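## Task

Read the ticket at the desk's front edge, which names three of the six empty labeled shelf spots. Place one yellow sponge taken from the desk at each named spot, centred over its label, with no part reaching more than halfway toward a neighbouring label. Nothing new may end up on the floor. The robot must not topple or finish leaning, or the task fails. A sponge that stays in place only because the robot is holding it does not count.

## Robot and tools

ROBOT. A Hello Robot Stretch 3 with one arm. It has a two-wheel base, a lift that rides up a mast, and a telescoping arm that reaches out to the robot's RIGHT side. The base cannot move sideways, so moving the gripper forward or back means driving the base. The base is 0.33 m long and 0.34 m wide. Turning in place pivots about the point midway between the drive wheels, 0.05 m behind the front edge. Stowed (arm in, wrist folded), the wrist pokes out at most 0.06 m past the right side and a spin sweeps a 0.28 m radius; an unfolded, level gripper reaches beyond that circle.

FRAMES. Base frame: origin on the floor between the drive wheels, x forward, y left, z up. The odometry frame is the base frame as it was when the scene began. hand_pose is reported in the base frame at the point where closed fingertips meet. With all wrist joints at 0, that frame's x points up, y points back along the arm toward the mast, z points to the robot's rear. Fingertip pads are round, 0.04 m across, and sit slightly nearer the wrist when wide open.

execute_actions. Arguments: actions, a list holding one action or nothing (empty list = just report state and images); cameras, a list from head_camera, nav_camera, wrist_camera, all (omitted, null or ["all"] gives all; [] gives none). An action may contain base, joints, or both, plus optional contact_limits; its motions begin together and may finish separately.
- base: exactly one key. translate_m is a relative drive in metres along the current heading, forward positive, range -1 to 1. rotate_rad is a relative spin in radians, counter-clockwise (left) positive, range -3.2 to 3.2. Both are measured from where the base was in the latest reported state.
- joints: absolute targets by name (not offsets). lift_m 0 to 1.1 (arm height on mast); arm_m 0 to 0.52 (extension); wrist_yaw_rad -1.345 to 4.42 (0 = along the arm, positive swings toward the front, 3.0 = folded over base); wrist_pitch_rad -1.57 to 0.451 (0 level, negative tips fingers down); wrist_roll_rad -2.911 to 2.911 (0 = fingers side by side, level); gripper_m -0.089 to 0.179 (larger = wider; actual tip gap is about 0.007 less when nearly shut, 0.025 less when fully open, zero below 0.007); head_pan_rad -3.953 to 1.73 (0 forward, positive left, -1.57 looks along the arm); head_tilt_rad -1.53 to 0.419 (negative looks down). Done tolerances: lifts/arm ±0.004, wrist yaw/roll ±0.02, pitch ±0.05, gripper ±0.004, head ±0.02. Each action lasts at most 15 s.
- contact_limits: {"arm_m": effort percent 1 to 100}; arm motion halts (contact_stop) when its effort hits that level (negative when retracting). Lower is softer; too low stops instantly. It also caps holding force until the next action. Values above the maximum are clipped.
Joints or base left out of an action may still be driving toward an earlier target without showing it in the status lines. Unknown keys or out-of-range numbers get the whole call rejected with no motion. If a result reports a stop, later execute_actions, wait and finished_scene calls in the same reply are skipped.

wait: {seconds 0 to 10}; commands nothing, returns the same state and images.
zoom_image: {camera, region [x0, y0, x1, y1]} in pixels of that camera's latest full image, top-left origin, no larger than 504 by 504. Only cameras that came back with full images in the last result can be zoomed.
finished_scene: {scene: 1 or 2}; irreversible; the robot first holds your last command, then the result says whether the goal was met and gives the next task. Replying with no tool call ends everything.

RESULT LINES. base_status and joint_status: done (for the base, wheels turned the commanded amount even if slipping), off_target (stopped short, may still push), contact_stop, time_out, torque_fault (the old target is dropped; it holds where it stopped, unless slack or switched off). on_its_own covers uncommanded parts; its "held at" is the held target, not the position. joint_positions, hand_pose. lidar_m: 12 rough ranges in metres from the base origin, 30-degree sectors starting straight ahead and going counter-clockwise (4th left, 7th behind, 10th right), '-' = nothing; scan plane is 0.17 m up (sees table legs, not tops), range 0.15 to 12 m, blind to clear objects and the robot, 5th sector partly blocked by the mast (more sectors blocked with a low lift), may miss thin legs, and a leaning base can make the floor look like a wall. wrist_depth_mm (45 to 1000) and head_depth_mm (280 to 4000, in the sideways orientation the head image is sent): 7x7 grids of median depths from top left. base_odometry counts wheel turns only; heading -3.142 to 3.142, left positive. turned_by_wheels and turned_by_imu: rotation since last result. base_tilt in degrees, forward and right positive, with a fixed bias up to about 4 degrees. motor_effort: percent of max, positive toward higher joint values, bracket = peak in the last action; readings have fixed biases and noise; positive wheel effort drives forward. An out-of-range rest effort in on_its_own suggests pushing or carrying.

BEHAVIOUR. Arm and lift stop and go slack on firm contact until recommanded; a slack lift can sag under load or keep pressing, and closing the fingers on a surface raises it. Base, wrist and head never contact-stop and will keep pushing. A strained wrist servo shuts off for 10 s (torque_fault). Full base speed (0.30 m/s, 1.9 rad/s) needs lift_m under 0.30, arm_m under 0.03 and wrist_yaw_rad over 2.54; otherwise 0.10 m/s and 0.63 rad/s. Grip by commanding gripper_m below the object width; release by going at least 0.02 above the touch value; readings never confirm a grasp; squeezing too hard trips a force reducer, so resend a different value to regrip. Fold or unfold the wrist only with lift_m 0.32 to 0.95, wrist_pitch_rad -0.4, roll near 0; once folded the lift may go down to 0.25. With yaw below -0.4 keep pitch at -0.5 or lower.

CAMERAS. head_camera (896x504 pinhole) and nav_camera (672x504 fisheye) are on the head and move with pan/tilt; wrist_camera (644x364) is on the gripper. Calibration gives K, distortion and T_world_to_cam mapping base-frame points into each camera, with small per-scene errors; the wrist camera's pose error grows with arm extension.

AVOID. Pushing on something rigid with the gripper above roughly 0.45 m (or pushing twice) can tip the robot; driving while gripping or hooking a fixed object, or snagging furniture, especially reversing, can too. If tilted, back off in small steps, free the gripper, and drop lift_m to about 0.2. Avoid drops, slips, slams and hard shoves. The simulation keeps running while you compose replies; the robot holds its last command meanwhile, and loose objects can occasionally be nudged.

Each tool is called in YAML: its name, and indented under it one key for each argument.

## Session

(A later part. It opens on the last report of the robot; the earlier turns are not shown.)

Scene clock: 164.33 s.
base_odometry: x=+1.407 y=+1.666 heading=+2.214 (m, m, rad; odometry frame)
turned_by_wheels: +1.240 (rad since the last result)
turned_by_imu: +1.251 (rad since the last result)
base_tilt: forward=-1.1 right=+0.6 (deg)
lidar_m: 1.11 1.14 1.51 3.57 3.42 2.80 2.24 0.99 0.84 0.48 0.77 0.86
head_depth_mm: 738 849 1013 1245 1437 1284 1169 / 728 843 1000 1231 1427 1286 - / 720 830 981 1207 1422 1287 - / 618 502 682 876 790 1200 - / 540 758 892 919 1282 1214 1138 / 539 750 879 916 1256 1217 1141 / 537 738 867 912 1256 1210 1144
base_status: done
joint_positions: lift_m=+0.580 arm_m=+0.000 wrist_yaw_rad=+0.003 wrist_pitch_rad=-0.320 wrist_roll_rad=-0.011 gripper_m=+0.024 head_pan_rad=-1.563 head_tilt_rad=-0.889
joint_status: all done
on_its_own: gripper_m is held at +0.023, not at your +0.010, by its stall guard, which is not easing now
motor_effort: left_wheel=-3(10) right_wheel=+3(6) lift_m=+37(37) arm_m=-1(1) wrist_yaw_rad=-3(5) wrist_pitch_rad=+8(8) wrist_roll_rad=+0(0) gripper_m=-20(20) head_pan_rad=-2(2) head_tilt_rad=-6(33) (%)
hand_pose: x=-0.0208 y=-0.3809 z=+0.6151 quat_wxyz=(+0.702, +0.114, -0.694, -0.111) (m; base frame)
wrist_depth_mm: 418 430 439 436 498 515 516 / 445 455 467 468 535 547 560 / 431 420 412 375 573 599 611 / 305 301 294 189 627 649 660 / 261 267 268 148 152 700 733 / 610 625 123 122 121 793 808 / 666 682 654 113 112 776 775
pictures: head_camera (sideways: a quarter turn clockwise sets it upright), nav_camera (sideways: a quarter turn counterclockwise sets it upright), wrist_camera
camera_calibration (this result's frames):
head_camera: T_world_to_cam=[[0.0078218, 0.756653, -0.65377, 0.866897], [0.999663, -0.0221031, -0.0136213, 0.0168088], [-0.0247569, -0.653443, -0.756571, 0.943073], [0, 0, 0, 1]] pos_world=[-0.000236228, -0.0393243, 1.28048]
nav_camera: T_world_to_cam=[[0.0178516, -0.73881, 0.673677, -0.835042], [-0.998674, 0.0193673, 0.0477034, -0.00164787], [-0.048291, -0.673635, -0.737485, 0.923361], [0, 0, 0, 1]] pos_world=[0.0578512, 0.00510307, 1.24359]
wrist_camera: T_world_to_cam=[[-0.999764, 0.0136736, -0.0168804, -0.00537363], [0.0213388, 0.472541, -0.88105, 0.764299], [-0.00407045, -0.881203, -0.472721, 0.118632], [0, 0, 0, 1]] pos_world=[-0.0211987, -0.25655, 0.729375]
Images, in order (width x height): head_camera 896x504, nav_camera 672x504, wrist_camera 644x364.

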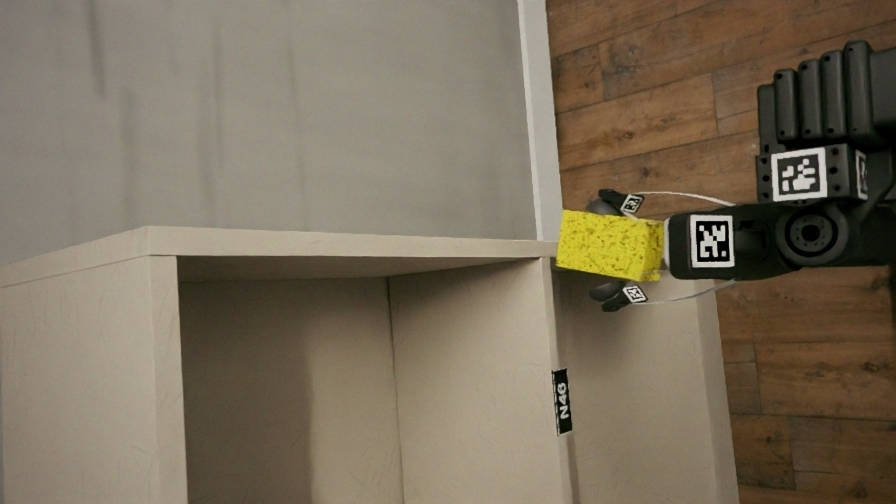

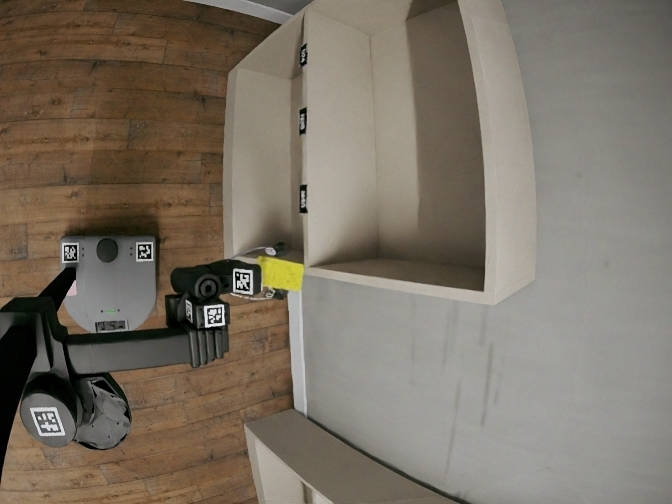

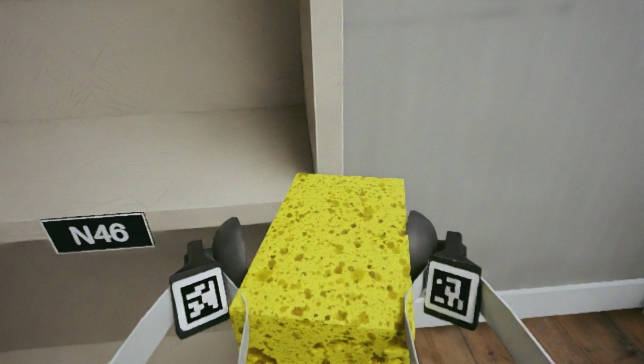

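execute_actions:
  actions:
    - {"base":{"translate_m":0.185},"joints":{"lift_m":0.6}}
  cameras: []

execute_actions:
  actions:
    - {"joints":{"arm_m":0.2}}
  cameras: []

execute_actions:
  actions:
    - {"joints":{"lift_m":0.578}}
  cameras: []

execute_actions:
  actions:
    - {"joints":{"gripper_m":0.12}}
  cameras: []

execute_actions:
  actions:
    - {"joints":{"arm_m":0,"lift_m":0.59,"head_pan_rad":-1.2}}

Scene clock: 168.43 s.
base_odometry: x=+1.296 y=+1.814 heading=+2.214 (m, m, rad; odometry frame)
turned_by_wheels: +0.000 (rad since the last result)
turned_by_imu: +0.000 (rad since the last result)
base_tilt: forward=-1.1 right=+0.6 (deg)
lidar_m: 0.93 0.95 1.25 3.08 3.46 3.00 2.42 1.15 0.53 0.74 0.75 0.71
head_depth_mm: 545 530 611 1230 1431 1278 1152 / 545 663 780 816 1033 1275 - / 543 763 906 913 1191 1232 - / 541 752 891 913 727 704 - / 540 746 875 917 1266 1213 1138 / 539 736 864 914 842 1213 1142 / 538 461 857 914 840 1216 1143
base_status: done
joint_positions: lift_m=+0.600 arm_m=+0.000 wrist_yaw_rad=+0.003 wrist_pitch_rad=-0.320 wrist_roll_rad=-0.011 gripper_m=+0.024 head_pan_rad=-1.563 head_tilt_rad=-0.889
joint_status: all done
on_its_own: gripper_m is held at +0.023, not at your +0.010, by its stall guard, which is not easing now
motor_effort: left_wheel=-3(5) right_wheel=+3(6) lift_m=+37(37) arm_m=-1(1) wrist_yaw_rad=-3(3) wrist_pitch_rad=+8(8) wrist_roll_rad=+0(0) gripper_m=-19(20) head_pan_rad=+0(2) head_tilt_rad=-7(7) (%)
hand_pose: x=-0.0208 y=-0.3809 z=+0.6351 quat_wxyz=(+0.702, +0.114, -0.694, -0.111) (m; base frame)
wrist_depth_mm: 409 414 427 436 441 309 223 / 436 450 463 471 473 314 242 / 460 465 466 455 440 321 577 / 350 342 336 189 322 303 662 / 269 266 271 148 153 296 722 / 604 615 123 122 121 340 780 / 647 673 672 112 112 404 796
pictures: none
No camera images: the call's "cameras" was empty. Leave "cameras" out to get every camera's image.

Scene clock: 171.13 s.
base_odometry: x=+1.296 y=+1.814 heading=+2.214 (m, m, rad; odometry frame)
turned_by_wheels: +0.000 (rad since the last result)
turned_by_imu: +0.001 (rad since the last result)
base_tilt: forward=-1.1 right=+0.6 (deg)
lidar_m: 0.93 0.95 1.26 3.06 3.49 3.00 2.43 1.15 0.53 0.74 0.75 0.71
head_depth_mm: 545 531 612 1227 1427 1279 1165 / 545 664 779 815 1399 - - / 542 765 901 936 - 1238 1144 / 542 753 888 939 - 1215 1143 / 539 744 879 914 1258 1218 1139 / 538 737 864 914 838 1215 1144 / 536 461 853 913 838 1214 1138
base_status: not commanded
joint_positions: lift_m=+0.600 arm_m=+0.200 wrist_yaw_rad=+0.002 wrist_pitch_rad=-0.320 wrist_roll_rad=-0.011 gripper_m=+0.024 head_pan_rad=-1.563 head_tilt_rad=-0.889
joint_status: all done
on_its_own: gripper_m is held at +0.023, not at your +0.010, by its stall guard, which is not easing now
motor_effort: left_wheel=-3(3) right_wheel=+2(2) lift_m=+37(37) arm_m=+3(2) wrist_yaw_rad=-2(4) wrist_pitch_rad=+8(8) wrist_roll_rad=+0(0) gripper_m=-19(20) head_pan_rad=-2(2) head_tilt_rad=-6(6) (%)
hand_pose: x=-0.0210 y=-0.5804 z=+0.6351 quat_wxyz=(+0.702, +0.114, -0.694, -0.112) (m; base frame)
wrist_depth_mm: 241 244 250 257 262 263 203 / 257 262 266 274 279 279 205 / 277 284 288 296 303 300 208 / 299 306 309 189 314 289 210 / 269 264 271 148 153 250 213 / 220 218 123 122 121 208 199 / 185 183 171 113 112 176 175
pictures: none
No camera images: the call's "cameras" was empty. Leave "cameras" out to get every camera's image.

Scene clock: 172.07 s.
base_odometry: x=+1.296 y=+1.814 heading=+2.214 (m, m, rad; odometry frame)
turned_by_wheels: +0.000 (rad since the last result)
turned_by_imu: +0.000 (rad since the last result)
base_tilt: forward=-1.1 right=+0.6 (deg)
lidar_m: 0.93 0.95 1.25 3.06 3.46 3.00 2.43 1.15 0.53 0.74 0.75 0.71
head_depth_mm: 543 531 610 1233 1424 1281 1163 / 543 664 777 818 1384 1297 - / 543 767 905 919 - 1234 1145 / 542 754 890 926 - 1223 1140 / 538 743 876 913 1259 1218 1140 / 539 737 864 914 839 1207 1137 / 538 460 850 910 839 1211 1138
base_status: not commanded
joint_positions: lift_m=+0.578 arm_m=+0.200 wrist_yaw_rad=+0.002 wrist_pitch_rad=-0.320 wrist_roll_rad=-0.011 gripper_m=+0.024 head_pan_rad=-1.563 head_tilt_rad=-0.889
joint_status: all done
on_its_own: gripper_m is held at +0.023, not at your +0.010, by its stall guard, which is not easing now
motor_effort: left_wheel=-3(3) right_wheel=+3(2) lift_m=+29(27) arm_m=+3(3) wrist_yaw_rad=-3(2) wrist_pitch_rad=+8(9) wrist_roll_rad=+0(0) gripper_m=-21(20) head_pan_rad=-1(3) head_tilt_rad=-5(4) (%)
hand_pose: x=-0.0210 y=-0.5804 z=+0.6134 quat_wxyz=(+0.702, +0.114, -0.694, -0.112) (m; base frame)
wrist_depth_mm: 240 246 250 256 262 263 202 / 259 263 269 273 282 277 206 / 277 282 288 297 302 297 207 / 287 295 291 188 278 269 211 / 233 230 235 148 153 216 203 / 190 189 123 122 121 180 177 / 160 158 148 112 112 153 151
pictures: none
No camera images: the call's "cameras" was empty. Leave "cameras" out to get every camera's image.

Scene clock: 173.53 s.
base_odometry: x=+1.296 y=+1.814 heading=+2.214 (m, m, rad; odometry frame)
turned_by_wheels: +0.000 (rad since the last result)
turned_by_imu: +0.000 (rad since the last result)
base_tilt: forward=-1.1 right=+0.6 (deg)
lidar_m: 0.93 0.95 1.25 3.08 3.48 3.01 2.42 1.15 0.53 0.74 0.75 0.71
head_depth_mm: 544 530 611 1219 1427 1286 1168 / 543 663 780 821 1374 1302 - / 544 765 907 917 - 1236 1140 / 541 756 890 909 - 1219 1137 / 540 742 879 914 1263 1210 1141 / 538 736 863 912 839 1218 1138 / 536 462 853 912 837 1217 1141
base_status: not commanded
joint_positions: lift_m=+0.578 arm_m=+0.200 wrist_yaw_rad=+0.002 wrist_pitch_rad=-0.320 wrist_roll_rad=-0.011 gripper_m=+0.120 head_pan_rad=-1.563 head_tilt_rad=-0.889
joint_status: all done
motor_effort: left_wheel=-3(3) right_wheel=+2(3) lift_m=+29(29) arm_m=+3(3) wrist_yaw_rad=-2(2) wrist_pitch_rad=+8(8) wrist_roll_rad=+0(0) gripper_m=-1(83) head_pan_rad=-1(2) head_tilt_rad=-5(5) (%)
hand_pose: x=-0.0210 y=-0.5804 z=+0.6134 quat_wxyz=(+0.702, +0.114, -0.694, -0.112) (m; base frame)
wrist_depth_mm: 242 245 250 255 261 263 202 / 257 263 268 276 282 280 206 / 279 281 289 297 305 299 207 / 290 291 288 258 276 270 211 / 232 230 227 151 183 225 203 / 190 196 173 125 132 - 177 / 163 153 148 113 112 149 152
pictures: none
No camera images: the call's "cameras" was empty. Leave "cameras" out to get every camera's image.

Scene clock: 176.23 s.
base_odometry: x=+1.296 y=+1.814 heading=+2.214 (m, m, rad; odometry frame)
turned_by_wheels: +0.000 (rad since the last result)
turned_by_imu: +0.001 (rad since the last result)
base_tilt: forward=-1.1 right=+0.6 (deg)
lidar_m: 0.93 0.95 1.26 3.08 3.45 3.00 2.42 1.15 0.53 0.73 0.75 0.71
head_depth_mm: 545 467 828 915 827 1154 1178 / 544 467 857 918 825 1220 - / 544 751 884 916 1053 1215 1160 / 541 771 911 913 1283 1222 1142 / 541 795 940 916 1308 1236 1146 / 540 816 974 913 1307 1254 1141 / 538 839 986 910 1237 1276 1137
base_status: not commanded
joint_positions: lift_m=+0.590 arm_m=+0.000 wrist_yaw_rad=+0.002 wrist_pitch_rad=-0.320 wrist_roll_rad=-0.011 gripper_m=+0.120 head_pan_rad=-1.207 head_tilt_rad=-0.889
joint_status: all done
motor_effort: left_wheel=-3(3) right_wheel=+3(4) lift_m=+37(40) arm_m=-1(0) wrist_yaw_rad=-1(3) wrist_pitch_rad=+8(8) wrist_roll_rad=+0(0) gripper_m=+0(1) head_pan_rad=+2(21) head_tilt_rad=-6(5) (%)
hand_pose: x=-0.0211 y=-0.3809 z=+0.6252 quat_wxyz=(+0.702, +0.114, -0.694, -0.112) (m; base frame)
wrist_depth_mm: 418 417 428 439 442 308 225 / 442 445 458 466 472 312 241 / 457 447 434 324 419 320 590 / 328 321 316 299 304 287 655 / 255 260 270 267 493 295 726 / 602 605 632 653 650 - 804 / 665 676 688 710 665 431 791
pictures: head_camera (sideways: a quarter turn clockwise sets it upright), nav_camera (sideways: a quarter turn counterclockwise sets it upright), wrist_camera
camera_calibration (this result's frames):
head_camera: T_world_to_cam=[[-0.25665, 0.71185, -0.653758, 0.868495], [0.944565, 0.328043, -0.0136218, 0.0171455], [0.204764, -0.621013, -0.756581, 0.941686], [0, 0, 0, 1]] pos_world=[0.013881, -0.0390638, 1.28048]
nav_camera: T_world_to_cam=[[0.274486, -0.686172, 0.673665, -0.836592], [-0.942683, -0.330262, 0.0477038, -0.00198997], [0.189753, -0.648147, -0.737495, 0.921923], [0, 0, 0, 1]] pos_world=[0.052819, 0.022838, 1.24359]
wrist_camera: T_world_to_cam=[[-0.999749, 0.0147271, -0.0168812, -0.00505077], [0.0218372, 0.472467, -0.881078, 0.773137], [-0.00499995, -0.881225, -0.47267, 0.123301], [0, 0, 0, 1]] pos_world=[-0.0213162, -0.256552, 0.73939]
Images, in order (width x height): head_camera 896x504, nav_camera 672x504, wrist_camera 644x364.

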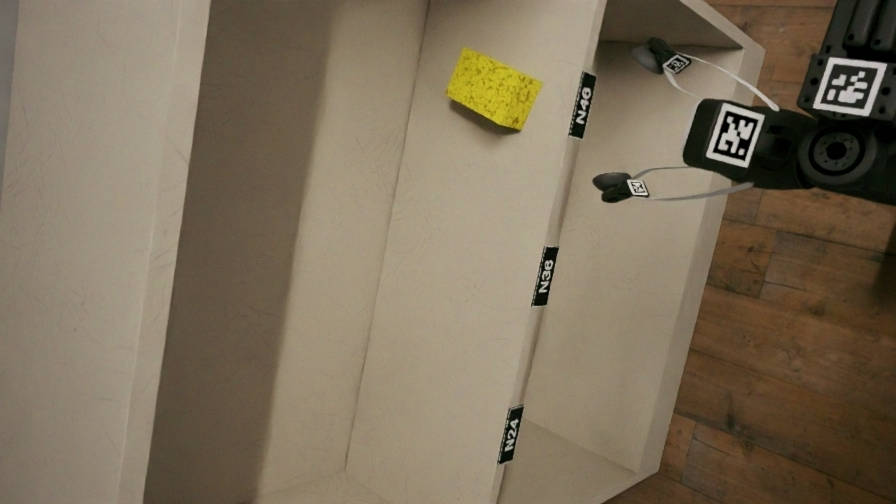

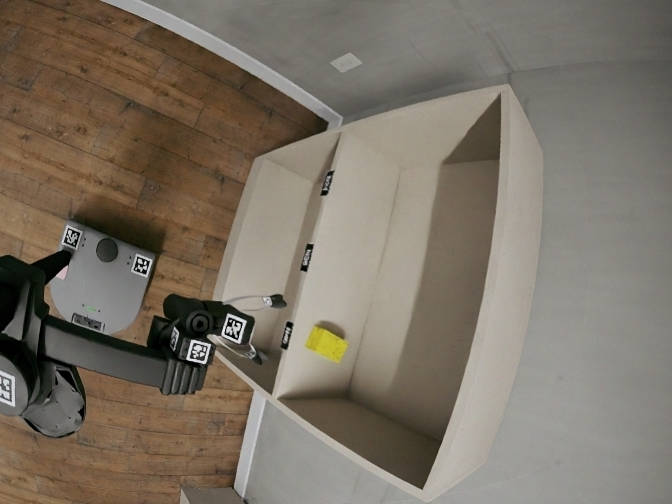

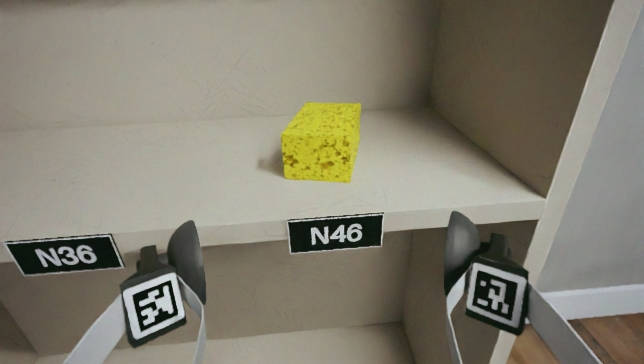

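execute_actions:
  actions:
    - {"base":{"rotate_rad":1.883},"joints":{"lift_m":0.29,"wrist_yaw_rad":2.62,"gripper_m":0.04}}
  cameras: []

execute_actions:
  actions:
    - {"base":{"translate_m":1}}
  cameras: []

execute_actions:
  actions:
    - {"base":{"translate_m":1}}
  cameras: []

execute_actions:
  actions:
    - {"base":{"translate_m":0.7},"joints":{"lift_m":0.94}}
  cameras: []

execute_actions:
  actions:
    - {"base":{"rotate_rad":1.29},"joints":{"lift_m":1.0,"wrist_yaw_rad":0.9,"gripper_m":0.179,"head_pan_rad":-1.4,"head_tilt_rad":-0.4}}

Scene clock: 181.90 s.
base_odometry: x=+1.296 y=+1.814 heading=-2.186 (m, m, rad; odometry frame)
turned_by_wheels: +1.883 (rad since the last result)
turned_by_imu: +1.899 (rad since the last result)
base_tilt: forward=-1.1 right=+0.6 (deg)
lidar_m: 3.47 3.30 2.43 1.14 0.91 0.53 0.74 0.71 0.93 0.93 1.08 1.86
head_depth_mm: 834 943 1073 1246 1408 1280 1150 / 883 999 1148 1349 1445 1278 1144 / 927 1060 1236 1484 1444 1284 1162 / 986 1139 1342 1579 1453 1276 1157 / 1054 1231 1468 1654 1452 1268 1146 / 1131 1322 1614 1681 1453 1285 1139 / 1208 1443 1811 1682 1443 1281 1136
base_status: done
joint_positions: lift_m=+0.290 arm_m=+0.000 wrist_yaw_rad=+2.617 wrist_pitch_rad=-0.320 wrist_roll_rad=-0.011 gripper_m=+0.040 head_pan_rad=-1.207 head_tilt_rad=-0.889
joint_status: all done
motor_effort: left_wheel=-3(12) right_wheel=+3(9) lift_m=+29(30) arm_m=-1(1) wrist_yaw_rad=+3(5) wrist_pitch_rad=+8(8) wrist_roll_rad=+0(0) gripper_m=+0(83) head_pan_rad=+1(4) head_tilt_rad=-5(5) (%)
hand_pose: x=+0.0968 y=+0.0588 z=+0.3255 quat_wxyz=(+0.290, +0.700, -0.070, +0.649) (m; base frame)
wrist_depth_mm: - - - - - - - / - - - - - - - / - - - - - - - / 948 916 885 889 861 828 837 / 708 699 721 686 704 677 670 / 590 573 602 570 - 560 548 / 497 489 476 481 467 468 466
pictures: none
No camera images: the call's "cameras" was empty. Leave "cameras" out to get every camera's image.

Scene clock: 187.00 s.
base_odometry: x=+0.719 y=+0.997 heading=-2.186 (m, m, rad; odometry frame)
turned_by_wheels: +0.000 (rad since the last result)
turned_by_imu: -0.003 (rad since the last result)
base_tilt: forward=-1.1 right=+0.6 (deg)
lidar_m: 2.46 2.98 2.60 2.35 1.99 1.65 1.45 1.38 1.19 1.19 1.37 2.37
head_depth_mm: 1073 1206 1386 1570 1455 1270 1142 / 1125 1275 1472 1644 1451 1289 1141 / 1202 1364 1586 1667 1440 1282 1163 / 1273 1460 1707 1683 1445 1273 1158 / 1354 1572 1842 1690 1450 1278 1142 / 1451 1703 1929 1667 1442 1265 1141 / 1559 1861 1979 1674 1429 1281 1137
base_status: done
joint_positions: lift_m=+0.290 arm_m=+0.000 wrist_yaw_rad=+2.617 wrist_pitch_rad=-0.320 wrist_roll_rad=-0.011 gripper_m=+0.040 head_pan_rad=-1.207 head_tilt_rad=-0.889
joint_status: not commanded
motor_effort: left_wheel=-2(8) right_wheel=+2(9) lift_m=+29(29) arm_m=-1(1) wrist_yaw_rad=+3(4) wrist_pitch_rad=+8(7) wrist_roll_rad=+0(0) gripper_m=+1(0) head_pan_rad=+3(3) head_tilt_rad=-5(5) (%)
hand_pose: x=+0.0967 y=+0.0588 z=+0.3255 quat_wxyz=(+0.290, +0.700, -0.070, +0.649) (m; base frame)
wrist_depth_mm: - - - - - - - / - - - - - - - / - - - - - - - / 914 920 879 864 874 845 838 / 714 706 715 689 697 676 653 / 587 582 592 581 - 553 547 / 495 497 473 482 466 469 467
pictures: none
No camera images: the call's "cameras" was empty. Leave "cameras" out to get every camera's image.

Scene clock: 192.10 s.
base_odometry: x=+0.141 y=+0.181 heading=-2.186 (m, m, rad; odometry frame)
turned_by_wheels: +0.000 (rad since the last result)
turned_by_imu: -0.003 (rad since the last result)
base_tilt: forward=-1.1 right=+0.6 (deg)
lidar_m: 1.44 1.95 2.31 2.33 2.69 2.49 2.43 1.68 1.44 1.44 1.66 1.60
head_depth_mm: 1311 1471 1673 1681 1451 1278 1146 / 1378 1559 1814 1677 1450 1276 1145 / 1462 1666 1884 1681 1446 1277 1166 / 1540 1771 1948 1692 1461 1276 1157 / 1635 1917 1984 1681 1442 1286 1141 / 1771 2088 1984 1665 1444 1279 1139 / 1902 2224 1980 1676 1455 1274 1141
base_status: done
joint_positions: lift_m=+0.290 arm_m=+0.000 wrist_yaw_rad=+2.617 wrist_pitch_rad=-0.320 wrist_roll_rad=-0.011 gripper_m=+0.040 head_pan_rad=-1.207 head_tilt_rad=-0.889
joint_status: not commanded
motor_effort: left_wheel=-2(9) right_wheel=+2(10) lift_m=+29(29) arm_m=-1(1) wrist_yaw_rad=+3(4) wrist_pitch_rad=+8(8) wrist_roll_rad=+0(0) gripper_m=+0(0) head_pan_rad=+2(2) head_tilt_rad=-5(6) (%)
hand_pose: x=+0.0967 y=+0.0588 z=+0.3255 quat_wxyz=(+0.290, +0.700, -0.070, +0.649) (m; base frame)
wrist_depth_mm: - - - - - - - / - - - - - - - / - - - - - - - / 917 916 892 865 865 843 855 / 715 705 706 690 703 674 661 / 601 579 598 568 - 559 554 / 500 492 469 486 462 477 467
pictures: none
No camera images: the call's "cameras" was empty. Leave "cameras" out to get every camera's image.

Scene clock: 199.73 s.
base_odometry: x=-0.263 y=-0.391 heading=-2.187 (m, m, rad; odometry frame)
turned_by_wheels: +0.000 (rad since the last result)
turned_by_imu: -0.001 (rad since the last result)
base_tilt: forward=-1.1 right=+0.6 (deg)
lidar_m: 0.74 0.89 2.14 2.14 2.48 3.15 3.15 1.89 1.62 1.62 1.59 0.94
head_depth_mm: 1474 1667 1841 1761 - - 1146 / 1553 1774 1945 - - - - / 1631 1881 2000 1746 1402 1326 - / 1733 2005 1977 1682 1436 1302 - / 1857 2142 1987 1681 1447 1272 - / 1808 2021 1973 1680 1458 1269 1155 / 1622 1779 1888 1681 1445 1265 1139
base_status: done
joint_positions: lift_m=+0.940 arm_m=+0.000 wrist_yaw_rad=+2.618 wrist_pitch_rad=-0.319 wrist_roll_rad=-0.011 gripper_m=+0.040 head_pan_rad=-1.206 head_tilt_rad=-0.889
joint_status: all done
motor_effort: left_wheel=-2(11) right_wheel=+2(9) lift_m=+37(37) arm_m=-1(1) wrist_yaw_rad=+3(3) wrist_pitch_rad=+8(8) wrist_roll_rad=+0(0) gripper_m=+1(0) head_pan_rad=+3(3) head_tilt_rad=-7(5) (%)
hand_pose: x=+0.0967 y=+0.0589 z=+0.9753 quat_wxyz=(+0.290, +0.700, -0.070, +0.649) (m; base frame)
wrist_depth_mm: - - - - - - - / - - - - - 726 543 / - - - - - - - / - - - - - - - / - - - - - 946 794 / - - - - - - 772 / - - - - - - -
pictures: none
No camera images: the call's "cameras" was empty. Leave "cameras" out to get every camera's image.

Scene clock: 202.77 s.
base_odometry: x=-0.263 y=-0.391 heading=-0.897 (m, m, rad; odometry frame)
turned_by_wheels: +1.290 (rad since the last result)
turned_by_imu: +1.301 (rad since the last result)
base_tilt: forward=-1.1 right=+0.6 (deg)
lidar_m: 2.14 2.22 2.99 3.13 2.36 1.69 1.62 1.67 1.43 0.94 0.74 1.31
head_depth_mm: 1137 1209 1277 914 662 - - / 1134 1218 1293 913 661 1611 - / 1127 1231 1307 917 663 1647 1537 / 1144 1232 1315 924 678 - - / 1159 1255 1329 928 666 - - / 1166 1259 1341 933 702 - 1367 / 1190 1279 1351 932 704 1033 1428
base_status: done
joint_positions: lift_m=+1.000 arm_m=+0.000 wrist_yaw_rad=+0.903 wrist_pitch_rad=-0.319 wrist_roll_rad=-0.011 gripper_m=+0.179 head_pan_rad=-1.393 head_tilt_rad=-0.409
joint_status: all done
motor_effort: left_wheel=-3(9) right_wheel=+2(7) lift_m=+37(37) arm_m=-1(1) wrist_yaw_rad=-3(5) wrist_pitch_rad=+8(8) wrist_roll_rad=+0(0) gripper_m=+1(87) head_pan_rad=-2(14) head_tilt_rad=+3(32) (%)
hand_pose: x=+0.1636 y=-0.2913 z=+1.0353 quat_wxyz=(+0.681, +0.405, -0.575, +0.205) (m; base frame)
wrist_depth_mm: - - - - - - 842 / - - 918 877 832 800 770 / - - - 594 534 484 413 / - - - - - 377 351 / - - - - 927 - 306 / - - - - 779 - - / - - - - - - -
pictures: head_camera (sideways: a quarter turn clockwise sets it upright), nav_camera (sideways: a quarter turn counterclockwise sets it upright), wrist_camera
camera_calibration (this result's frames):
head_camera: T_world_to_cam=[[-0.0520098, 0.365662, -0.929294, 1.22647], [0.989468, 0.144746, 0.00157766, -0.00291255], [0.135089, -0.919424, -0.369339, 0.438323], [0, 0, 0, 1]] pos_world=[0.0074578, -0.045046, 1.30164]
nav_camera: T_world_to_cam=[[0.0730146, -0.33664, 0.938798, -1.18105], [-0.990868, -0.131477, 0.0299185, 0.0214338], [0.113358, -0.932409, -0.343166, 0.409359], [0, 0, 0, 1]] pos_world=[0.0610676, -0.0130804, 1.2486]
wrist_camera: T_world_to_cam=[[-0.632262, -0.77457, -0.0168898, -0.104849], [-0.356389, 0.31013, -0.881366, 1.10305], [0.687918, -0.551235, -0.472132, 0.379225], [0, 0, 0, 1]] pos_world=[0.0659468, -0.214259, 1.14946]
Images, in order (width x height): head_camera 896x504, nav_camera 672x504, wrist_camera 644x364.

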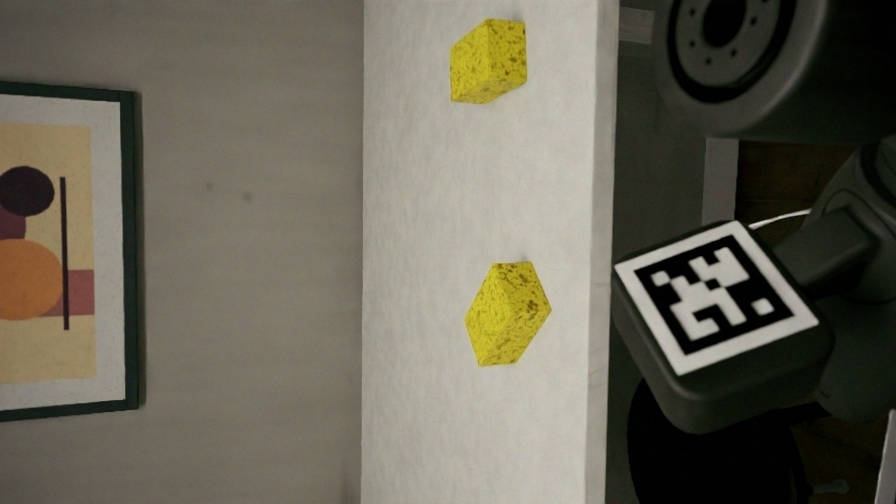

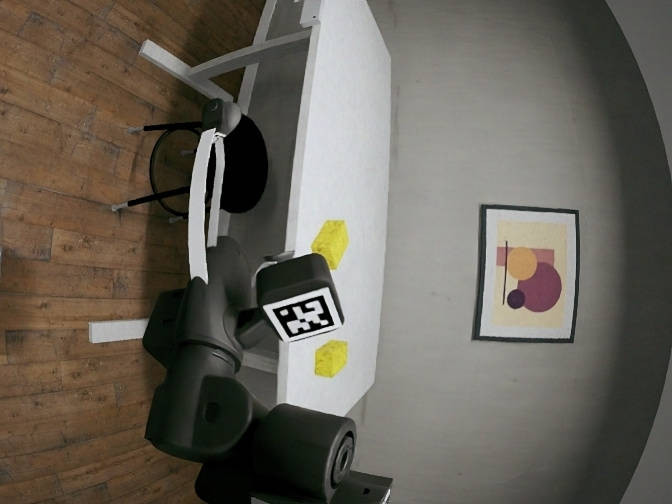

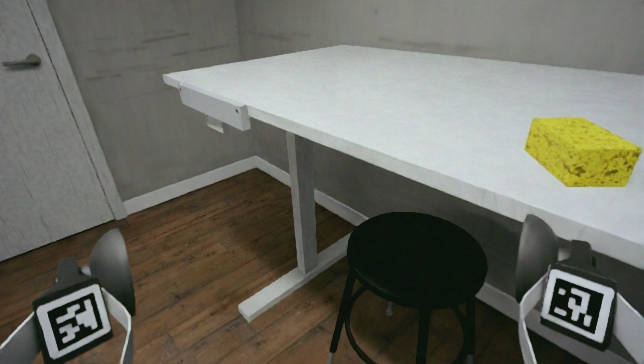

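execute_actions:
  actions:
    - {"joints":{"arm_m":0.39}}
  cameras: []

execute_actions:
  actions:
    - {"joints":{"lift_m":0.947}}
  cameras: ["wrist_camera"]

execute_actions:
  actions:
    - {"joints":{"gripper_m":0.02}}
  cameras: ["wrist_camera"]

Scene clock: 207.67 s.
base_odometry: x=-0.263 y=-0.391 heading=-0.897 (m, m, rad; odometry frame)
turned_by_wheels: +0.000 (rad since the last result)
turned_by_imu: +0.001 (rad since the last result)
base_tilt: forward=-1.1 right=+0.7 (deg)
lidar_m: 2.14 2.22 2.99 3.14 2.36 1.69 1.62 1.67 1.43 0.94 0.74 1.32
head_depth_mm: 1136 1209 1267 810 659 1114 1343 / 1128 1220 1279 766 661 1634 1458 / 1135 1233 1295 - 664 1654 1445 / 1145 1242 1313 867 697 1670 1448 / 1153 1257 1333 955 675 1691 1426 / 1168 1258 1334 992 703 1064 1425 / 1191 1275 1344 927 705 1033 1393
base_status: not commanded
joint_positions: lift_m=+1.000 arm_m=+0.390 wrist_yaw_rad=+0.901 wrist_pitch_rad=-0.319 wrist_roll_rad=-0.011 gripper_m=+0.179 head_pan_rad=-1.393 head_tilt_rad=-0.408
joint_status: all done
motor_effort: left_wheel=-3(3) right_wheel=+2(2) lift_m=+37(37) arm_m=+3(1) wrist_yaw_rad=-1(3) wrist_pitch_rad=+7(8) wrist_roll_rad=+0(0) gripper_m=+1(1) head_pan_rad=-2(1) head_tilt_rad=+5(4) (%)
hand_pose: x=+0.1634 y=-0.6811 z=+1.0353 quat_wxyz=(+0.681, +0.404, -0.575, +0.205) (m; base frame)
wrist_depth_mm: - - - - 798 657 560 / - 935 887 862 767 676 571 / 582 562 545 532 524 509 500 / 411 408 392 387 381 374 369 / 333 326 311 304 298 298 294 / - 257 254 191 248 245 248 / - 217 210 163 210 208 198
pictures: none
No camera images: the call's "cameras" was empty. Leave "cameras" out to get every camera's image.

Scene clock: 208.97 s.
base_odometry: x=-0.263 y=-0.391 heading=-0.897 (m, m, rad; odometry frame)
turned_by_wheels: +0.000 (rad since the last result)
turned_by_imu: +0.000 (rad since the last result)
base_tilt: forward=-1.1 right=+0.7 (deg)
lidar_m: 2.14 2.23 2.99 3.14 2.36 1.69 1.62 1.67 1.43 0.94 0.74 1.32
head_depth_mm: 1136 1204 1284 708 661 1120 1346 / 1129 1217 1303 - 661 1635 1453 / 1134 1231 1304 1018 634 1640 1451 / 1143 1237 1313 989 698 1672 1453 / 1154 1255 1332 925 667 1674 1409 / 1172 1263 1339 927 686 1064 1424 / 1188 1273 1355 933 704 1037 1382
base_status: not commanded
joint_positions: lift_m=+0.947 arm_m=+0.390 wrist_yaw_rad=+0.901 wrist_pitch_rad=-0.319 wrist_roll_rad=-0.011 gripper_m=+0.179 head_pan_rad=-1.393 head_tilt_rad=-0.408
joint_status: all done
motor_effort: left_wheel=-3(3) right_wheel=+3(2) lift_m=+29(29) arm_m=+3(3) wrist_yaw_rad=-1(1) wrist_pitch_rad=+8(8) wrist_roll_rad=+0(0) gripper_m=+1(0) head_pan_rad=-2(3) head_tilt_rad=+4(3) (%)
hand_pose: x=+0.1634 y=-0.6811 z=+0.9826 quat_wxyz=(+0.681, +0.404, -0.575, +0.205) (m; base frame)
wrist_depth_mm: - - - - 791 659 558 / 722 688 648 619 599 581 549 / 422 409 396 386 378 369 362 / 298 293 285 280 276 270 267 / 231 233 216 149 217 216 212 / - 186 134 123 173 178 180 / - 157 108 104 144 151 143
pictures: wrist_camera
camera_calibration (this result's frames):
wrist_camera: T_world_to_cam=[[-0.633507, -0.773553, -0.0168899, -0.406943], [-0.355889, 0.310702, -0.881367, 1.17771], [0.687031, -0.552341, -0.472131, 0.139001], [0, 0, 0, 1]] pos_world=[0.0658356, -0.603933, 1.09675]
Images, in order (width x height): wrist_camera 644x364.

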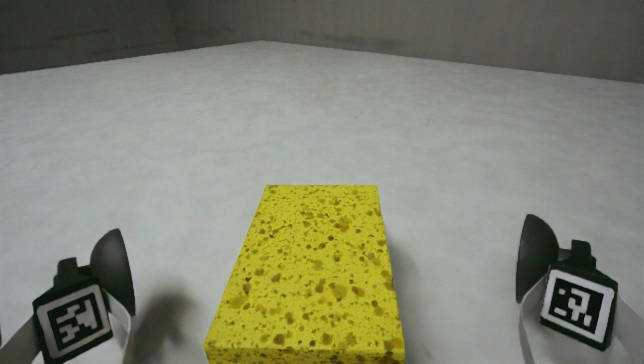

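Scene clock: 211.03 s.
base_odometry: x=-0.263 y=-0.391 heading=-0.897 (m, m, rad; odometry frame)
turned_by_wheels: +0.000 (rad since the last result)
turned_by_imu: +0.000 (rad since the last result)
base_tilt: forward=-1.1 right=+0.6 (deg)
lidar_m: 2.13 2.23 2.98 3.13 2.37 1.69 1.62 1.67 1.42 0.94 0.74 1.32
head_depth_mm: 1140 1207 1275 706 661 1116 1341 / 1131 1225 1295 - 660 1620 1457 / 1134 1230 1306 1012 633 1648 1450 / 1145 1240 1317 957 695 1669 1457 / 1155 1256 1330 928 680 1676 1423 / 1169 1254 1343 925 702 1064 1424 / 1190 1273 1352 931 704 1035 1383
base_status: not commanded
joint_positions: lift_m=+0.947 arm_m=+0.390 wrist_yaw_rad=+0.901 wrist_pitch_rad=-0.319 wrist_roll_rad=-0.011 gripper_m=+0.021 head_pan_rad=-1.393 head_tilt_rad=-0.408
joint_status: all done
motor_effort: left_wheel=-3(3) right_wheel=+3(2) lift_m=+29(29) arm_m=+3(3) wrist_yaw_rad=-1(1) wrist_pitch_rad=+8(8) wrist_roll_rad=+0(0) gripper_m=-22(97) head_pan_rad=-1(2) head_tilt_rad=+4(3) (%)
hand_pose: x=+0.1634 y=-0.6812 z=+0.9826 quat_wxyz=(+0.681, +0.404, -0.576, +0.205) (m; base frame)
wrist_depth_mm: - - - - 789 668 556 / 733 678 651 635 595 584 541 / 421 409 398 389 378 369 359 / 299 294 286 282 276 271 268 / 231 228 226 149 209 215 212 / 189 187 124 123 121 177 176 / 159 158 130 108 110 151 150
pictures: wrist_camera
camera_calibration (this result's frames):
wrist_camera: T_world_to_cam=[[-0.633504, -0.773555, -0.0168937, -0.406939], [-0.355724, 0.310572, -0.881479, 1.17777], [0.687119, -0.552411, -0.471921, 0.138738], [0, 0, 0, 1]] pos_world=[0.0658335, -0.603931, 1.09678]
Images, in order (width x height): wrist_camera 644x364.

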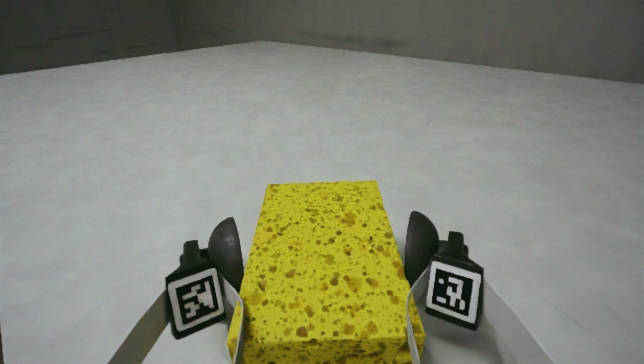

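execute_actions:
  actions:
    - {"joints":{"lift_m":0.97,"arm_m":0.08,"wrist_yaw_rad":1.3}}
  cameras: []

execute_actions:
  actions:
    - {"base":{"rotate_rad":2.01},"joints":{"lift_m":0.6,"arm_m":0,"wrist_yaw_rad":2.62}}
  cameras: []

execute_actions:
  actions:
    - {"base":{"translate_m":0.78},"joints":{"lift_m":0.29}}
  cameras: []

execute_actions:
  actions:
    - {"base":{"translate_m":1}}
  cameras: []

execute_actions:
  actions:
    - {"base":{"translate_m":1}}
  cameras: []

execute_actions:
  actions:
    - {"base":{"rotate_rad":1.15},"joints":{"lift_m":0.6,"wrist_yaw_rad":0,"head_tilt_rad":-0.9,"head_pan_rad":-1.57}}

Scene clock: 215.97 s.
base_odometry: x=-0.263 y=-0.391 heading=-0.897 (m, m, rad; odometry frame)
turned_by_wheels: +0.000 (rad since the last result)
turned_by_imu: +0.001 (rad since the last result)
base_tilt: forward=-1.1 right=+0.6 (deg)
lidar_m: 2.14 2.22 2.98 3.14 2.36 1.69 1.62 1.67 1.42 0.94 0.74 1.32
head_depth_mm: 1134 1213 1277 911 693 - - / 1130 1217 1296 917 697 - - / 1135 1228 1299 916 664 1662 - / 1144 1246 1311 922 681 1662 - / 1156 1246 1331 921 667 - - / 1167 1263 1340 926 701 - - / 1191 1277 1362 934 703 1070 347
base_status: not commanded
joint_positions: lift_m=+0.970 arm_m=+0.080 wrist_yaw_rad=+1.299 wrist_pitch_rad=-0.319 wrist_roll_rad=-0.011 gripper_m=+0.027 head_pan_rad=-1.393 head_tilt_rad=-0.408
joint_status: all done
on_its_own: gripper_m is held at +0.026, not at your +0.020, by its stall guard, which is not easing now
motor_effort: left_wheel=-3(3) right_wheel=+3(3) lift_m=+37(37) arm_m=-1(0) wrist_yaw_rad=+2(6) wrist_pitch_rad=+7(8) wrist_roll_rad=+0(0) gripper_m=-20(19) head_pan_rad=-1(2) head_tilt_rad=+4(4) (%)
hand_pose: x=+0.2057 y=-0.2887 z=+1.0053 quat_wxyz=(+0.627, +0.510, -0.484, +0.335) (m; base frame)
wrist_depth_mm: - - - - - - 971 / - - - 932 708 674 659 / - - - - - 435 424 / - - - - - - 313 / - - - 150 - - - / - - 124 123 121 713 725 / - - - 108 110 - 593
pictures: none
No camera images: the call's "cameras" was empty. Leave "cameras" out to get every camera's image.

Scene clock: 220.17 s.
base_odometry: x=-0.263 y=-0.391 heading=+1.113 (m, m, rad; odometry frame)
turned_by_wheels: +2.010 (rad since the last result)
turned_by_imu: +2.027 (rad since the last result)
base_tilt: forward=-1.1 right=+0.6 (deg)
lidar_m: 2.60 1.74 1.62 1.64 1.47 0.94 0.74 0.89 2.14 2.17 2.77 3.16
head_depth_mm: 1863 1956 2065 2219 2254 1804 1452 / 1953 2037 2215 2358 2336 1796 1463 / 2067 2187 2328 2505 2353 1797 1445 / 2158 2316 2447 2678 2360 1787 1450 / 2280 2466 2637 2859 2366 1809 1460 / 2390 2592 2828 3033 2351 1803 1475 / 2561 2772 3020 3205 2393 1811 1476
base_status: done
joint_positions: lift_m=+0.600 arm_m=+0.000 wrist_yaw_rad=+2.617 wrist_pitch_rad=-0.319 wrist_roll_rad=-0.011 gripper_m=+0.027 head_pan_rad=-1.393 head_tilt_rad=-0.408
joint_status: all done
on_its_own: gripper_m is held at +0.026, not at your +0.020, by its stall guard, which is not easing now
motor_effort: left_wheel=-3(10) right_wheel=+3(6) lift_m=+29(31) arm_m=-1(0) wrist_yaw_rad=+4(4) wrist_pitch_rad=+8(8) wrist_roll_rad=+0(0) gripper_m=-21(20) head_pan_rad=-2(1) head_tilt_rad=+4(3) (%)
hand_pose: x=+0.0969 y=+0.0588 z=+0.6356 quat_wxyz=(+0.290, +0.700, -0.071, +0.649) (m; base frame)
wrist_depth_mm: - - - - - - - / - - - - - - - / - - - - - - - / - - - - - - - / - - - 150 - - - / - - 124 123 121 941 948 / 843 836 449 108 110 820 807
pictures: none
No camera images: the call's "cameras" was empty. Leave "cameras" out to get every camera's image.

Scene clock: 226.43 s.
base_odometry: x=+0.082 y=+0.309 heading=+1.113 (m, m, rad; odometry frame)
turned_by_wheels: +0.000 (rad since the last result)
turned_by_imu: -0.002 (rad since the last result)
base_tilt: forward=-1.1 right=+0.6 (deg)
lidar_m: 2.09 1.41 1.30 1.32 1.68 1.63 1.53 2.06 2.46 2.50 2.75 2.39
head_depth_mm: 2138 2273 2390 2502 2322 1796 1456 / 2224 2362 2513 2692 2374 1799 1456 / 2364 2475 2675 2876 2337 1785 1446 / 2458 2638 2788 2981 2365 1809 1464 / 2603 2826 3015 3081 2352 1793 1458 / 2774 3030 3205 2872 2375 1822 1466 / 2975 3176 3361 3267 2375 1810 1468
base_status: done
joint_positions: lift_m=+0.290 arm_m=+0.000 wrist_yaw_rad=+2.617 wrist_pitch_rad=-0.319 wrist_roll_rad=-0.011 gripper_m=+0.027 head_pan_rad=-1.393 head_tilt_rad=-0.408
joint_status: all done
on_its_own: gripper_m is held at +0.026, not at your +0.020, by its stall guard, which is not easing now
motor_effort: left_wheel=-3(8) right_wheel=+3(10) lift_m=+29(28) arm_m=-1(1) wrist_yaw_rad=+3(4) wrist_pitch_rad=+8(8) wrist_roll_rad=+0(0) gripper_m=-19(20) head_pan_rad=-2(2) head_tilt_rad=+2(3) (%)
hand_pose: x=+0.0967 y=+0.0588 z=+0.3255 quat_wxyz=(+0.290, +0.700, -0.070, +0.649) (m; base frame)
wrist_depth_mm: - - - - - - - / - - - - - - - / - - - - - - - / 909 897 903 864 862 852 826 / 726 721 704 150 659 666 662 / 585 580 124 123 122 553 546 / 500 492 112 108 110 469 467
pictures: none
No camera images: the call's "cameras" was empty. Leave "cameras" out to get every camera's image.

Scene clock: 231.53 s.
base_odometry: x=+0.524 y=+1.206 heading=+1.113 (m, m, rad; odometry frame)
turned_by_wheels: +0.000 (rad since the last result)
turned_by_imu: -0.003 (rad since the last result)
base_tilt: forward=-1.1 right=+0.6 (deg)
lidar_m: 1.46 0.97 0.91 0.92 1.16 2.48 2.60 3.08 2.87 2.35 1.81 1.48
head_depth_mm: 2496 2653 2795 2981 2345 1809 1459 / 2583 2747 2939 2905 2358 1798 1453 / 2768 2906 3111 2860 2342 1798 1457 / 2889 3096 3262 3421 2351 1799 1458 / 2635 2827 2994 3077 2357 1797 1456 / 2077 2201 2374 2520 2322 1798 1450 / 2016 2103 2168 2221 2184 1807 1461
base_status: done
joint_positions: lift_m=+0.290 arm_m=+0.000 wrist_yaw_rad=+2.618 wrist_pitch_rad=-0.319 wrist_roll_rad=-0.011 gripper_m=+0.027 head_pan_rad=-1.393 head_tilt_rad=-0.408
joint_status: not commanded
on_its_own: gripper_m is held at +0.026, not at your +0.020, by its stall guard, which is not easing now
motor_effort: left_wheel=-2(9) right_wheel=+2(9) lift_m=+29(29) arm_m=-1(1) wrist_yaw_rad=+3(2) wrist_pitch_rad=+8(8) wrist_roll_rad=+0(0) gripper_m=-20(19) head_pan_rad=-2(2) head_tilt_rad=+4(4) (%)
hand_pose: x=+0.0967 y=+0.0588 z=+0.3255 quat_wxyz=(+0.290, +0.700, -0.070, +0.649) (m; base frame)
wrist_depth_mm: 768 809 843 868 873 928 963 / 828 860 899 918 930 - - / 888 899 940 977 - - - / 912 925 902 881 832 838 827 / 721 711 702 149 646 679 662 / 583 580 124 123 122 560 548 / 498 490 111 108 110 475 475
pictures: none
No camera images: the call's "cameras" was empty. Leave "cameras" out to get every camera's image.

Scene clock: 236.63 s.
base_odometry: x=+0.966 y=+2.103 heading=+1.113 (m, m, rad; odometry frame)
turned_by_wheels: +0.000 (rad since the last result)
turned_by_imu: -0.003 (rad since the last result)
base_tilt: forward=-1.1 right=+0.7 (deg)
lidar_m: 0.54 0.55 0.51 0.51 0.65 1.38 3.57 3.53 2.85 1.38 0.84 0.79
head_depth_mm: 1938 2096 3047 3152 2322 1793 1453 / 1955 2091 2237 2255 2252 1803 1450 / 1367 1460 1557 1673 1811 1800 1459 / 1423 1512 1611 1721 1871 1798 1464 / 1259 1319 1396 1488 1584 1630 1166 / 1110 1154 1197 880 969 997 1203 / 985 1022 1054 799 1044 1005 858
base_status: done
joint_positions: lift_m=+0.290 arm_m=+0.000 wrist_yaw_rad=+2.618 wrist_pitch_rad=-0.319 wrist_roll_rad=-0.011 gripper_m=+0.027 head_pan_rad=-1.393 head_tilt_rad=-0.408
joint_status: not commanded
on_its_own: gripper_m is held at +0.026, not at your +0.020, by its stall guard, which is not easing now
motor_effort: left_wheel=-2(10) right_wheel=+2(9) lift_m=+30(29) arm_m=-1(1) wrist_yaw_rad=+4(3) wrist_pitch_rad=+8(8) wrist_roll_rad=+0(0) gripper_m=-19(19) head_pan_rad=-2(2) head_tilt_rad=+4(4) (%)
hand_pose: x=+0.0967 y=+0.0588 z=+0.3255 quat_wxyz=(+0.290, +0.700, -0.070, +0.649) (m; base frame)
wrist_depth_mm: 448 462 480 495 510 532 559 / 481 492 510 527 556 575 603 / 513 522 548 578 597 626 649 / 547 570 597 591 646 683 689 / 577 599 603 150 651 683 662 / 596 581 124 123 121 552 548 / 500 491 112 108 110 471 467
pictures: none
No camera images: the call's "cameras" was empty. Leave "cameras" out to get every camera's image.

Scene clock: 240.30 s.
base_odometry: x=+0.966 y=+2.103 heading=+2.263 (m, m, rad; odometry frame)
turned_by_wheels: +1.150 (rad since the last result)
turned_by_imu: +1.159 (rad since the last result)
base_tilt: forward=-1.1 right=+0.6 (deg)
lidar_m: 0.51 0.52 0.71 1.86 3.60 3.40 2.31 0.84 0.83 0.54 0.73 0.53
head_depth_mm: 543 836 990 919 1342 1262 1158 / 544 829 984 916 1337 1271 - / 543 822 970 914 1340 1253 - / 541 812 962 916 729 1214 - / 539 808 948 914 1288 1239 1137 / 538 761 737 878 1401 1277 1143 / 584 550 1005 1225 1407 1277 1138
base_status: done
joint_positions: lift_m=+0.600 arm_m=+0.000 wrist_yaw_rad=+0.003 wrist_pitch_rad=-0.320 wrist_roll_rad=-0.011 gripper_m=+0.027 head_pan_rad=-1.563 head_tilt_rad=-0.889
joint_status: all done
on_its_own: gripper_m is held at +0.026, not at your +0.020, by its stall guard, which is not easing now
motor_effort: left_wheel=-3(12) right_wheel=+3(8) lift_m=+37(38) arm_m=-1(1) wrist_yaw_rad=-4(4) wrist_pitch_rad=+8(8) wrist_roll_rad=+0(0) gripper_m=-20(20) head_pan_rad=-2(12) head_tilt_rad=-6(32) (%)
hand_pose: x=-0.0208 y=-0.3809 z=+0.6351 quat_wxyz=(+0.702, +0.115, -0.694, -0.111) (m; base frame)
wrist_depth_mm: 510 271 474 479 491 498 501 / 554 290 499 520 522 535 531 / 600 313 429 454 448 433 425 / 642 643 336 330 324 335 334 / 664 697 358 149 653 684 682 / 660 770 124 123 121 763 737 / 670 824 259 108 110 697 681
pictures: head_camera (sideways: a quarter turn clockwise sets it upright), nav_camera (sideways: a quarter turn counterclockwise sets it upright), wrist_camera
camera_calibration (this result's frames):
head_camera: T_world_to_cam=[[0.00755561, 0.756888, -0.653501, 0.866549], [0.999671, -0.021749, -0.0136318, 0.0168224], [-0.0245307, -0.653183, -0.756803, 0.943373], [0, 0, 0, 1]] pos_world=[-0.000222547, -0.0393189, 1.28047]
nav_camera: T_world_to_cam=[[0.0181116, -0.739043, 0.673415, -0.834701], [-0.99868, 0.0190014, 0.0477129, -0.00166021], [-0.0480577, -0.67339, -0.737724, 0.923671], [0, 0, 0, 1]] pos_world=[0.0578493, 0.00514187, 1.24359]
wrist_camera: T_world_to_cam=[[-0.999766, 0.0135124, -0.0168729, -0.00506484], [0.0212563, 0.472605, -0.881018, 0.781904], [-0.00393049, -0.881171, -0.472782, 0.128145], [0, 0, 0, 1]] pos_world=[-0.0211804, -0.256546, 0.749371]
Images, in order (width x height): head_camera 896x504, nav_camera 672x504, wrist_camera 644x364.

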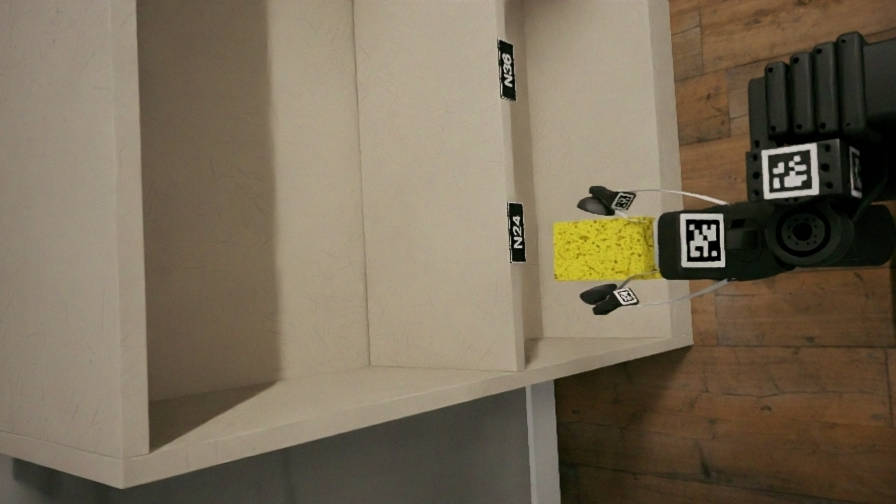

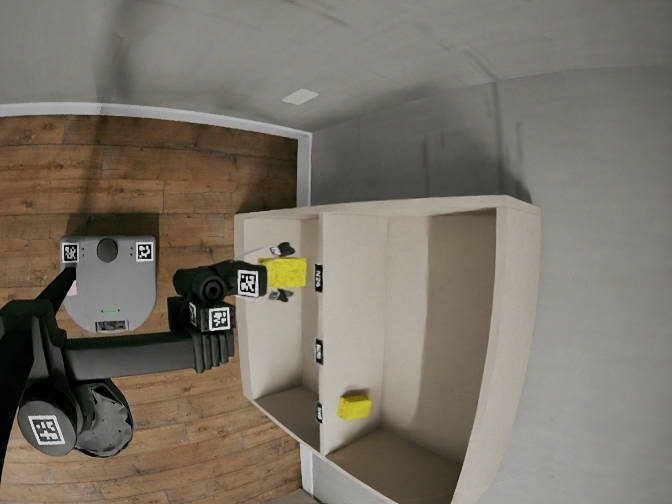

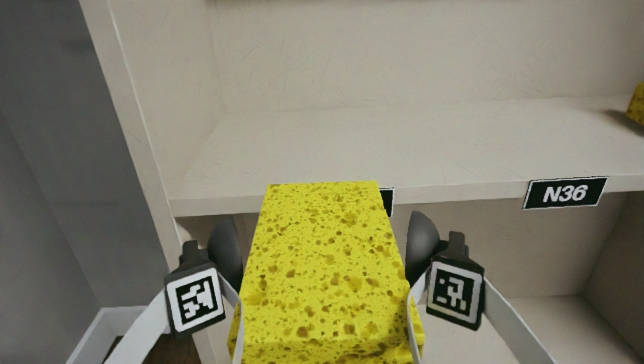

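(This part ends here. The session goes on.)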